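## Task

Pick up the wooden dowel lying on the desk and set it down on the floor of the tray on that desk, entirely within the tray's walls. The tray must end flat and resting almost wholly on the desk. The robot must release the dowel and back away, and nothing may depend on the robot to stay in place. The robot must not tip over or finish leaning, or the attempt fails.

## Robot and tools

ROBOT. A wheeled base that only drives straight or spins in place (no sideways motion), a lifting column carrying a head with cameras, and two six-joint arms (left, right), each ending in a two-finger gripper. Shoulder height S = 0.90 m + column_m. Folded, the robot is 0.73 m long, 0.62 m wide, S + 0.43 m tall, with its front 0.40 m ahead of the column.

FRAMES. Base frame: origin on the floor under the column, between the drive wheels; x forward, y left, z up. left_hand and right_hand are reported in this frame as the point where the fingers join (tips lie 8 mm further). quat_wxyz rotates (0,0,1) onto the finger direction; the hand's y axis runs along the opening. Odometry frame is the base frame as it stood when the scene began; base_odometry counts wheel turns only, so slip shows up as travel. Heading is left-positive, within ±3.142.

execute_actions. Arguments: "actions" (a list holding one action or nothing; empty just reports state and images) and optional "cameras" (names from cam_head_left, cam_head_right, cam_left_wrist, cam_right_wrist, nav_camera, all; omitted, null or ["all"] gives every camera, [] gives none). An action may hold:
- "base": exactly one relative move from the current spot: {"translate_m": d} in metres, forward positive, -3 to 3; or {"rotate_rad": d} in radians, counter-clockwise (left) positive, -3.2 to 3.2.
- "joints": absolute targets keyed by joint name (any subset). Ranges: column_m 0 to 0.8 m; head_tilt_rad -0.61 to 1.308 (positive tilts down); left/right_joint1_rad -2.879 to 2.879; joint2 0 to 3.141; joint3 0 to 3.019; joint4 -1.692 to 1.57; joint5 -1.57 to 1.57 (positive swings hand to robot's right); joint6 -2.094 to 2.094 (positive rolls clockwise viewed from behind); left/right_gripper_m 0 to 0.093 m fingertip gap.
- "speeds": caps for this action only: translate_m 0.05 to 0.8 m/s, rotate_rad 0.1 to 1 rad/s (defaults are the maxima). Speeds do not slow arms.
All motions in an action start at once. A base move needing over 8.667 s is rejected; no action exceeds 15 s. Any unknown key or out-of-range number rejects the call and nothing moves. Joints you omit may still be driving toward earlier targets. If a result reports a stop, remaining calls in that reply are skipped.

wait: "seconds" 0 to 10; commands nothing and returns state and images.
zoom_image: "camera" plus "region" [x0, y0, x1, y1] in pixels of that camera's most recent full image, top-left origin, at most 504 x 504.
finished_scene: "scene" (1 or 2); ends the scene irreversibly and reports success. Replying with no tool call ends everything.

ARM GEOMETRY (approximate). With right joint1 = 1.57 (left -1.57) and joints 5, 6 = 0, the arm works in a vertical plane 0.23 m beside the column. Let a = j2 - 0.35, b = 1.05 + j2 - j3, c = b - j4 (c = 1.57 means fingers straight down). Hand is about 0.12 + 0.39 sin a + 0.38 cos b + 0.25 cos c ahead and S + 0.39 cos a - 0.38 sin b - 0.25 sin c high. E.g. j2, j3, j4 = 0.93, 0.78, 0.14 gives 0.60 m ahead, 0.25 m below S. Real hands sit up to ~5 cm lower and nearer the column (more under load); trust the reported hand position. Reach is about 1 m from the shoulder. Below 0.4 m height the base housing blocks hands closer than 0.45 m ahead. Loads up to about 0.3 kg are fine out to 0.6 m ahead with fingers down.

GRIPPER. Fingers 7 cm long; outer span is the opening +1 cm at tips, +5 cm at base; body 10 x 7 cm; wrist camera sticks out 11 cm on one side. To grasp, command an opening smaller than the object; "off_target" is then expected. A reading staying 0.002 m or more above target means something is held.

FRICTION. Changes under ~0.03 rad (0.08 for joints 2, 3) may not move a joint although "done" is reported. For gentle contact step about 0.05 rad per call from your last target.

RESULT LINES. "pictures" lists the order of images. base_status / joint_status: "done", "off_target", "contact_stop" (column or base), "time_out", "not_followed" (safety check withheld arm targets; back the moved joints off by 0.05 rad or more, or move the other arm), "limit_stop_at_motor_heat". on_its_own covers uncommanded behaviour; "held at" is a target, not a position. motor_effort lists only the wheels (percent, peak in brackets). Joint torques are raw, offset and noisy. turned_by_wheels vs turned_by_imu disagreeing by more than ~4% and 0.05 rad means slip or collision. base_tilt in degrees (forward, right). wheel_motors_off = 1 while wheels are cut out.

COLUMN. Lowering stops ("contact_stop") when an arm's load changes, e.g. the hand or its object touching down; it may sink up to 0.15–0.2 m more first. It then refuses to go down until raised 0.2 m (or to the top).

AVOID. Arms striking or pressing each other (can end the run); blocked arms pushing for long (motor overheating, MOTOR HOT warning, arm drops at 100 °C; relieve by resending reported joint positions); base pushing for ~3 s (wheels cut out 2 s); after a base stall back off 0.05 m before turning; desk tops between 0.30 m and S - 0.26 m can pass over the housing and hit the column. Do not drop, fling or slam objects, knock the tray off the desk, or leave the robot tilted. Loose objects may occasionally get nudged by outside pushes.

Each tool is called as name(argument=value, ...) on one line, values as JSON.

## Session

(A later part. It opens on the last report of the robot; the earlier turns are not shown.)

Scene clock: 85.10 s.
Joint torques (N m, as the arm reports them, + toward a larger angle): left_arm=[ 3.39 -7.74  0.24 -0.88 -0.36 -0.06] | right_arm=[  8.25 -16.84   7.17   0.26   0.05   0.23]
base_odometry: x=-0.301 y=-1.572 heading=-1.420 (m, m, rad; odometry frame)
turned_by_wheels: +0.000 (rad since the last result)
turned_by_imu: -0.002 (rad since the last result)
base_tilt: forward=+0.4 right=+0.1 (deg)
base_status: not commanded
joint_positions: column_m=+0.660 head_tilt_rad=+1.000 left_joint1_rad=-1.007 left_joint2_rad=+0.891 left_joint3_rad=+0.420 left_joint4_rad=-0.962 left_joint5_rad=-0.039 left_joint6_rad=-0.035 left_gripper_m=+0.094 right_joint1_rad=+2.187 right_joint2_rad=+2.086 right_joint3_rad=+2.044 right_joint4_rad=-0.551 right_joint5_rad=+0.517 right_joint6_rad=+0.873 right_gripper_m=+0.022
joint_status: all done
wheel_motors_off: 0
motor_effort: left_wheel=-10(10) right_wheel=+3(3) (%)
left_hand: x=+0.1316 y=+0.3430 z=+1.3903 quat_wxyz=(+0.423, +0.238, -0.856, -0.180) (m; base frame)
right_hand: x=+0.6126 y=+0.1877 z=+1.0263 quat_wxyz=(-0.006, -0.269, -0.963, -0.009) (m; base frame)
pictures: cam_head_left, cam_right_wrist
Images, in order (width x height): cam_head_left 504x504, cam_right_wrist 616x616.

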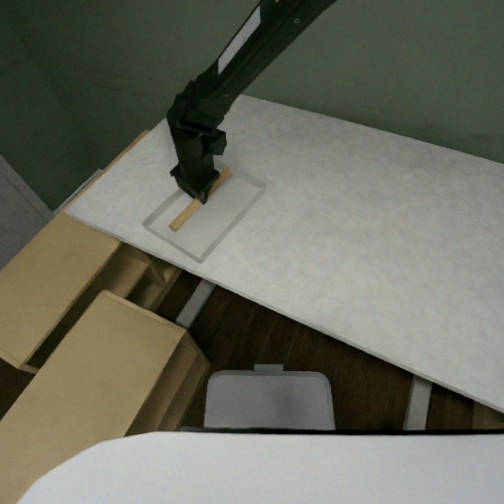

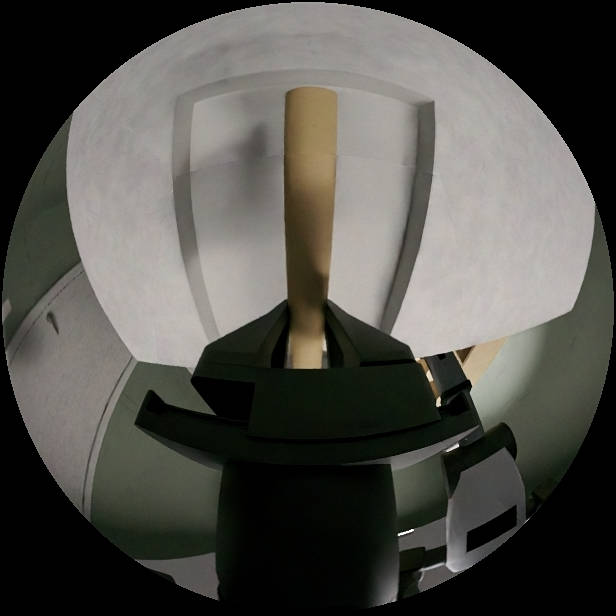

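Roughly centred.

execute_actions(actions=[{"joints":{"column_m":0.632}}], cameras=["cam_head_left","cam_right_wrist"])

zoom_image(camera="cam_head_left", region=[130,130,290,270])

Scene clock: 89.33 s.
Joint torques (N m, as the arm reports them, + toward a larger angle): left_arm=[ 3.45 -7.76  0.12 -0.83 -0.35 -0.03] | right_arm=[  8.75 -16.58   6.87   0.56   0.12   0.26]
base_odometry: x=-0.301 y=-1.572 heading=-1.420 (m, m, rad; odometry frame)
turned_by_wheels: +0.000 (rad since the last result)
turned_by_imu: -0.002 (rad since the last result)
base_tilt: forward=+0.5 right=+0.0 (deg)
base_status: not commanded
joint_positions: column_m=+0.632 head_tilt_rad=+1.000 left_joint1_rad=-1.007 left_joint2_rad=+0.891 left_joint3_rad=+0.420 left_joint4_rad=-0.962 left_joint5_rad=-0.039 left_joint6_rad=-0.035 left_gripper_m=+0.094 right_joint1_rad=+2.187 right_joint2_rad=+2.086 right_joint3_rad=+2.044 right_joint4_rad=-0.551 right_joint5_rad=+0.517 right_joint6_rad=+0.873 right_gripper_m=+0.022
joint_status: all done
wheel_motors_off: 0
motor_effort: left_wheel=-10(10) right_wheel=+3(3) (%)
left_hand: x=+0.1316 y=+0.3430 z=+1.3623 quat_wxyz=(+0.423, +0.238, -0.856, -0.180) (m; base frame)
right_hand: x=+0.6126 y=+0.1877 z=+0.9983 quat_wxyz=(-0.006, -0.269, -0.963, -0.009) (m; base frame)
pictures: cam_head_left, cam_right_wrist
Images, in order (width x height): cam_head_left 504x504, cam_right_wrist 616x616.

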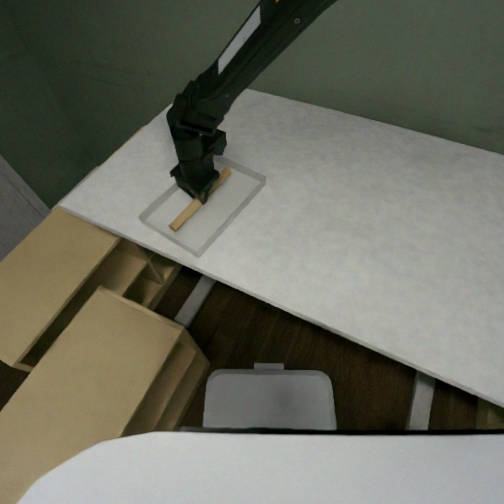

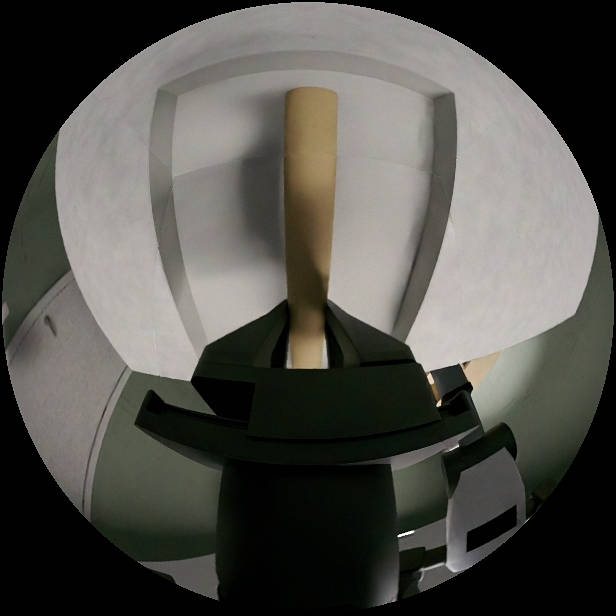

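Region (130, 130, 290, 270) of cam_head_left's 504x504 image, scaled by 3.150, with more detail than that image has; it fills the top 441 rows of this view, and the rest is white.

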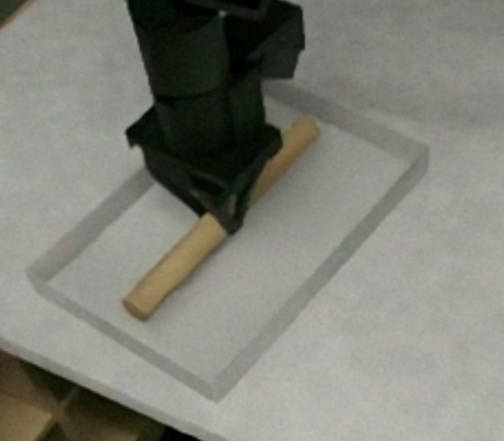

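execute_actions(actions=[{"joints":{"column_m":0.619}}], cameras=["cam_head_left","cam_right_wrist"])

zoom_image(camera="cam_head_left", region=[130,130,290,270])

Scene clock: 94.00 s.
Joint torques (N m, as the arm reports them, + toward a larger angle): left_arm=[ 3.43 -8.11  0.13 -0.86 -0.35 -0.07] | right_arm=[  8.7  -17.23   7.07   0.18   0.09   0.21]
base_odometry: x=-0.301 y=-1.572 heading=-1.420 (m, m, rad; odometry frame)
turned_by_wheels: +0.000 (rad since the last result)
turned_by_imu: -0.002 (rad since the last result)
base_tilt: forward=+0.4 right=+0.0 (deg)
base_status: not commanded
joint_positions: column_m=+0.619 head_tilt_rad=+1.000 left_joint1_rad=-1.007 left_joint2_rad=+0.891 left_joint3_rad=+0.420 left_joint4_rad=-0.962 left_joint5_rad=-0.039 left_joint6_rad=-0.035 left_gripper_m=+0.094 right_joint1_rad=+2.187 right_joint2_rad=+2.086 right_joint3_rad=+2.044 right_joint4_rad=-0.551 right_joint5_rad=+0.517 right_joint6_rad=+0.873 right_gripper_m=+0.022
joint_status: all done
wheel_motors_off: 0
motor_effort: left_wheel=-10(10) right_wheel=+3(4) (%)
left_hand: x=+0.1316 y=+0.3430 z=+1.3493 quat_wxyz=(+0.423, +0.238, -0.856, -0.180) (m; base frame)
right_hand: x=+0.6126 y=+0.1877 z=+0.9853 quat_wxyz=(-0.006, -0.269, -0.963, -0.009) (m; base frame)
pictures: cam_head_left, cam_right_wrist
Images, in order (width x height): cam_head_left 504x504, cam_right_wrist 616x616.

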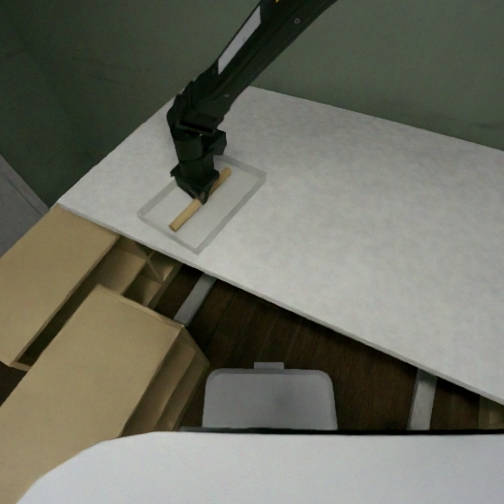

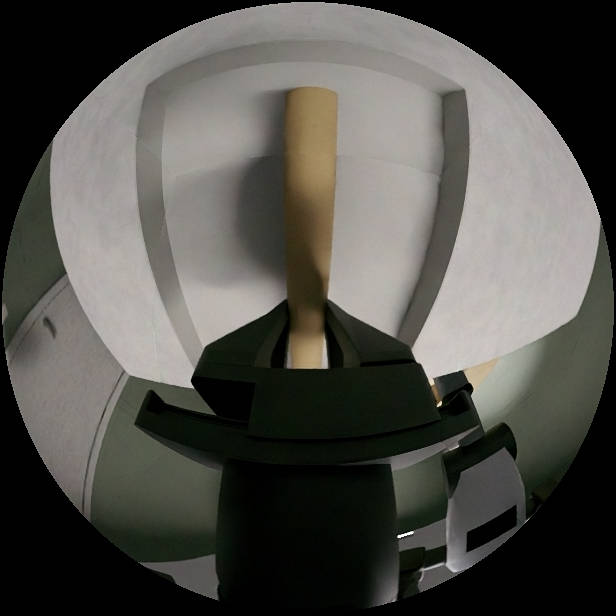

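Region (130, 130, 290, 270) of cam_head_left's 504x504 image, scaled by 3.150, with more detail than that image has; it fills the top 441 rows of this view, and the rest is white.

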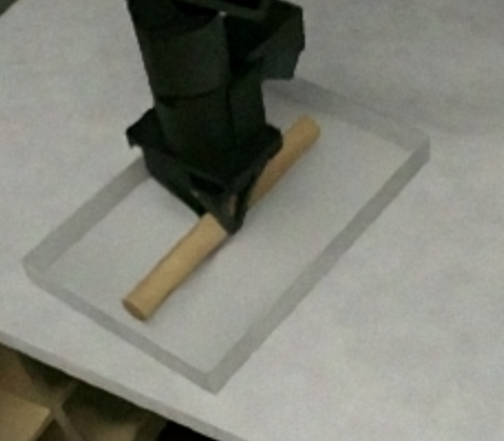

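execute_actions(actions=[{"joints":{"column_m":0.611}}], cameras=[])

execute_actions(actions=[{"joints":{"right_gripper_m":0.055}}], cameras=["cam_right_wrist"])

execute_actions(actions=[{"joints":{"column_m":0.69}}], cameras=["cam_head_left"])

zoom_image(camera="cam_head_left", region=[130,140,290,280])

Scene clock: 100.23 s.
Joint torques (N m, as the arm reports them, + toward a larger angle): left_arm=[ 3.51 -7.6   0.15 -0.79 -0.36 -0.07] | right_arm=[  7.63 -17.39   7.04   0.35   0.08   0.18]
base_odometry: x=-0.301 y=-1.572 heading=-1.420 (m, m, rad; odometry frame)
turned_by_wheels: +0.000 (rad since the last result)
turned_by_imu: -0.002 (rad since the last result)
base_tilt: forward=+0.4 right=+0.0 (deg)
base_status: not commanded
joint_positions: column_m=+0.611 head_tilt_rad=+1.000 left_joint1_rad=-1.007 left_joint2_rad=+0.891 left_joint3_rad=+0.420 left_joint4_rad=-0.962 left_joint5_rad=-0.039 left_joint6_rad=-0.035 left_gripper_m=+0.094 right_joint1_rad=+2.187 right_joint2_rad=+2.086 right_joint3_rad=+2.044 right_joint4_rad=-0.551 right_joint5_rad=+0.517 right_joint6_rad=+0.873 right_gripper_m=+0.022
joint_status: all done
wheel_motors_off: 0
motor_effort: left_wheel=-10(10) right_wheel=+3(4) (%)
left_hand: x=+0.1316 y=+0.3430 z=+1.3413 quat_wxyz=(+0.423, +0.238, -0.856, -0.180) (m; base frame)
right_hand: x=+0.6126 y=+0.1877 z=+0.9773 quat_wxyz=(-0.006, -0.269, -0.963, -0.009) (m; base frame)
pictures: none
No camera images: the call's "cameras" was empty. Leave "cameras" out to get every camera's image.

Scene clock: 100.80 s.
Joint torques (N m, as the arm reports them, + toward a larger angle): left_arm=[ 3.26 -7.76  0.27 -0.87 -0.36 -0.06] | right_arm=[  8.61 -17.7    7.2    0.43   0.05   0.14]
base_odometry: x=-0.301 y=-1.572 heading=-1.420 (m, m, rad; odometry frame)
turned_by_wheels: +0.000 (rad since the last result)
turned_by_imu: +0.000 (rad since the last result)
base_tilt: forward=+0.3 right=+0.1 (deg)
base_status: not commanded
joint_positions: column_m=+0.611 head_tilt_rad=+1.000 left_joint1_rad=-1.007 left_joint2_rad=+0.891 left_joint3_rad=+0.420 left_joint4_rad=-0.962 left_joint5_rad=-0.039 left_joint6_rad=-0.035 left_gripper_m=+0.094 right_joint1_rad=+2.187 right_joint2_rad=+2.086 right_joint3_rad=+2.044 right_joint4_rad=-0.551 right_joint5_rad=+0.517 right_joint6_rad=+0.873 right_gripper_m=+0.055
joint_status: all done
wheel_motors_off: 0
motor_effort: left_wheel=-10(10) right_wheel=+4(4) (%)
left_hand: x=+0.1316 y=+0.3430 z=+1.3413 quat_wxyz=(+0.423, +0.238, -0.856, -0.180) (m; base frame)
right_hand: x=+0.6126 y=+0.1877 z=+0.9773 quat_wxyz=(-0.006, -0.269, -0.963, -0.009) (m; base frame)
pictures: cam_right_wrist
Images, in order (width x height): cam_right_wrist 616x616.

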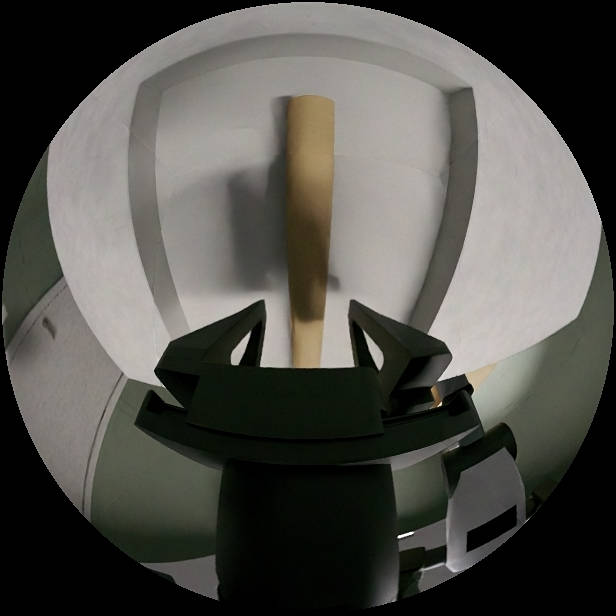

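Scene clock: 102.40 s.
Joint torques (N m, as the arm reports them, + toward a larger angle): left_arm=[ 3.24 -7.78  0.16 -0.9  -0.33 -0.07] | right_arm=[  8.57 -17.43   7.01   0.27   0.08   0.15]
base_odometry: x=-0.301 y=-1.572 heading=-1.420 (m, m, rad; odometry frame)
turned_by_wheels: +0.000 (rad since the last result)
turned_by_imu: -0.001 (rad since the last result)
base_tilt: forward=+0.3 right=+0.1 (deg)
base_status: not commanded
joint_positions: column_m=+0.690 head_tilt_rad=+1.000 left_joint1_rad=-1.007 left_joint2_rad=+0.891 left_joint3_rad=+0.420 left_joint4_rad=-0.962 left_joint5_rad=-0.039 left_joint6_rad=-0.035 left_gripper_m=+0.094 right_joint1_rad=+2.187 right_joint2_rad=+2.086 right_joint3_rad=+2.044 right_joint4_rad=-0.551 right_joint5_rad=+0.517 right_joint6_rad=+0.873 right_gripper_m=+0.055
joint_status: all done
wheel_motors_off: 0
motor_effort: left_wheel=-10(11) right_wheel=+4(4) (%)
left_hand: x=+0.1316 y=+0.3430 z=+1.4202 quat_wxyz=(+0.423, +0.238, -0.856, -0.180) (m; base frame)
right_hand: x=+0.6126 y=+0.1877 z=+1.0562 quat_wxyz=(-0.006, -0.269, -0.963, -0.009) (m; base frame)
pictures: cam_head_left
Images, in order (width x height): cam_head_left 504x504.

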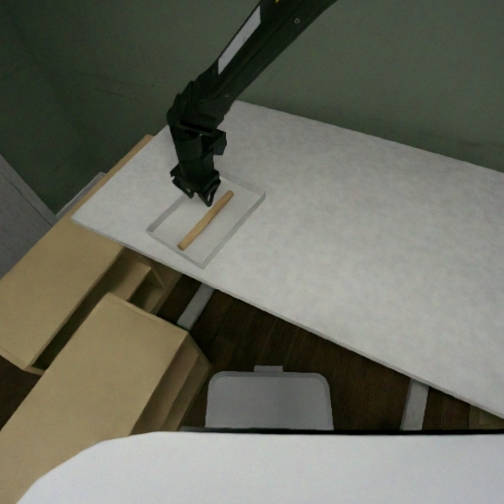

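Region (130, 140, 290, 280) of cam_head_left's 504x504 image, scaled by 3.150, with more detail than that image has; it fills the top 441 rows of this view, and the rest is white.

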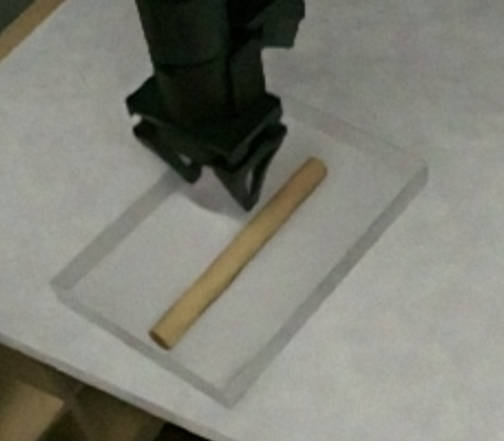

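execute_actions(actions=[{"base":{"rotate_rad":-0.42},"speeds":{"rotate_rad":0.5},"joints":{"column_m":0.75,"right_joint1_rad":1.9,"right_joint2_rad":1.3,"right_joint3_rad":1.4,"right_joint5_rad":0.1}}], cameras=[])

execute_actions(actions=[{"base":{"translate_m":-0.3},"joints":{"right_joint1_rad":1.57,"right_joint2_rad":0.9,"right_joint3_rad":0.45,"right_joint4_rad":-0.95,"right_joint5_rad":0,"right_joint6_rad":0}}], cameras=["cam_head_right"])

Scene clock: 110.87 s.
Joint torques (N m, as the arm reports them, + toward a larger angle): left_arm=[ 3.17 -7.78  0.22 -0.89 -0.34 -0.06] | right_arm=[  1.94 -15.12   5.53   0.5   -0.28   0.16]
base_odometry: x=-0.301 y=-1.572 heading=-1.838 (m, m, rad; odometry frame)
turned_by_wheels: -0.418 (rad since the last result)
turned_by_imu: -0.410 (rad since the last result)
base_tilt: forward=+0.4 right=+0.0 (deg)
base_status: done
joint_positions: column_m=+0.750 head_tilt_rad=+1.000 left_joint1_rad=-1.007 left_joint2_rad=+0.891 left_joint3_rad=+0.420 left_joint4_rad=-0.962 left_joint5_rad=-0.039 left_joint6_rad=-0.035 left_gripper_m=+0.094 right_joint1_rad=+1.896 right_joint2_rad=+1.293 right_joint3_rad=+1.407 right_joint4_rad=-0.551 right_joint5_rad=+0.102 right_joint6_rad=+0.874 right_gripper_m=+0.055
joint_status: all done
wheel_motors_off: 0
motor_effort: left_wheel=+0(50) right_wheel=-1(31) (%)
left_hand: x=+0.1316 y=+0.3430 z=+1.4802 quat_wxyz=(+0.423, +0.238, -0.856, -0.180) (m; base frame)
right_hand: x=+0.6719 y=-0.0552 z=+1.3472 quat_wxyz=(-0.003, -0.354, -0.930, -0.104) (m; base frame)
pictures: none
No camera images: the call's "cameras" was empty. Leave "cameras" out to get every camera's image.

Scene clock: 112.90 s.
Joint torques (N m, as the arm reports them, + toward a larger angle): left_arm=[ 3.2  -7.83  0.32 -0.87 -0.32 -0.08] | right_arm=[-0.55 -6.27 -0.01 -1.4  -0.22  0.03]
base_odometry: x=-0.222 y=-1.283 heading=-1.839 (m, m, rad; odometry frame)
turned_by_wheels: -0.001 (rad since the last result)
turned_by_imu: -0.003 (rad since the last result)
base_tilt: forward=+0.4 right=+0.1 (deg)
base_status: done
joint_positions: column_m=+0.750 head_tilt_rad=+1.001 left_joint1_rad=-1.007 left_joint2_rad=+0.890 left_joint3_rad=+0.417 left_joint4_rad=-0.962 left_joint5_rad=-0.039 left_joint6_rad=-0.035 left_gripper_m=+0.094 right_joint1_rad=+1.558 right_joint2_rad=+0.904 right_joint3_rad=+0.442 right_joint4_rad=-0.943 right_joint5_rad=+0.002 right_joint6_rad=+0.008 right_gripper_m=+0.055
joint_status: all done
wheel_motors_off: 0
motor_effort: left_wheel=-1(23) right_wheel=+1(56) (%)
left_hand: x=+0.1302 y=+0.3424 z=+1.4806 quat_wxyz=(+0.424, +0.238, -0.855, -0.180) (m; base frame)
right_hand: x=+0.1614 y=-0.2286 z=+1.4412 quat_wxyz=(+0.427, -0.008, -0.904, +0.006) (m; base frame)
pictures: cam_head_right
Images, in order (width x height): cam_head_right 504x504.

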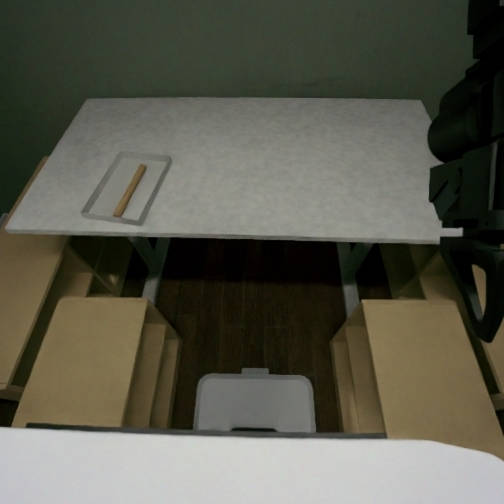

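finished_scene(scene=2)

The scene is finished: the task was done.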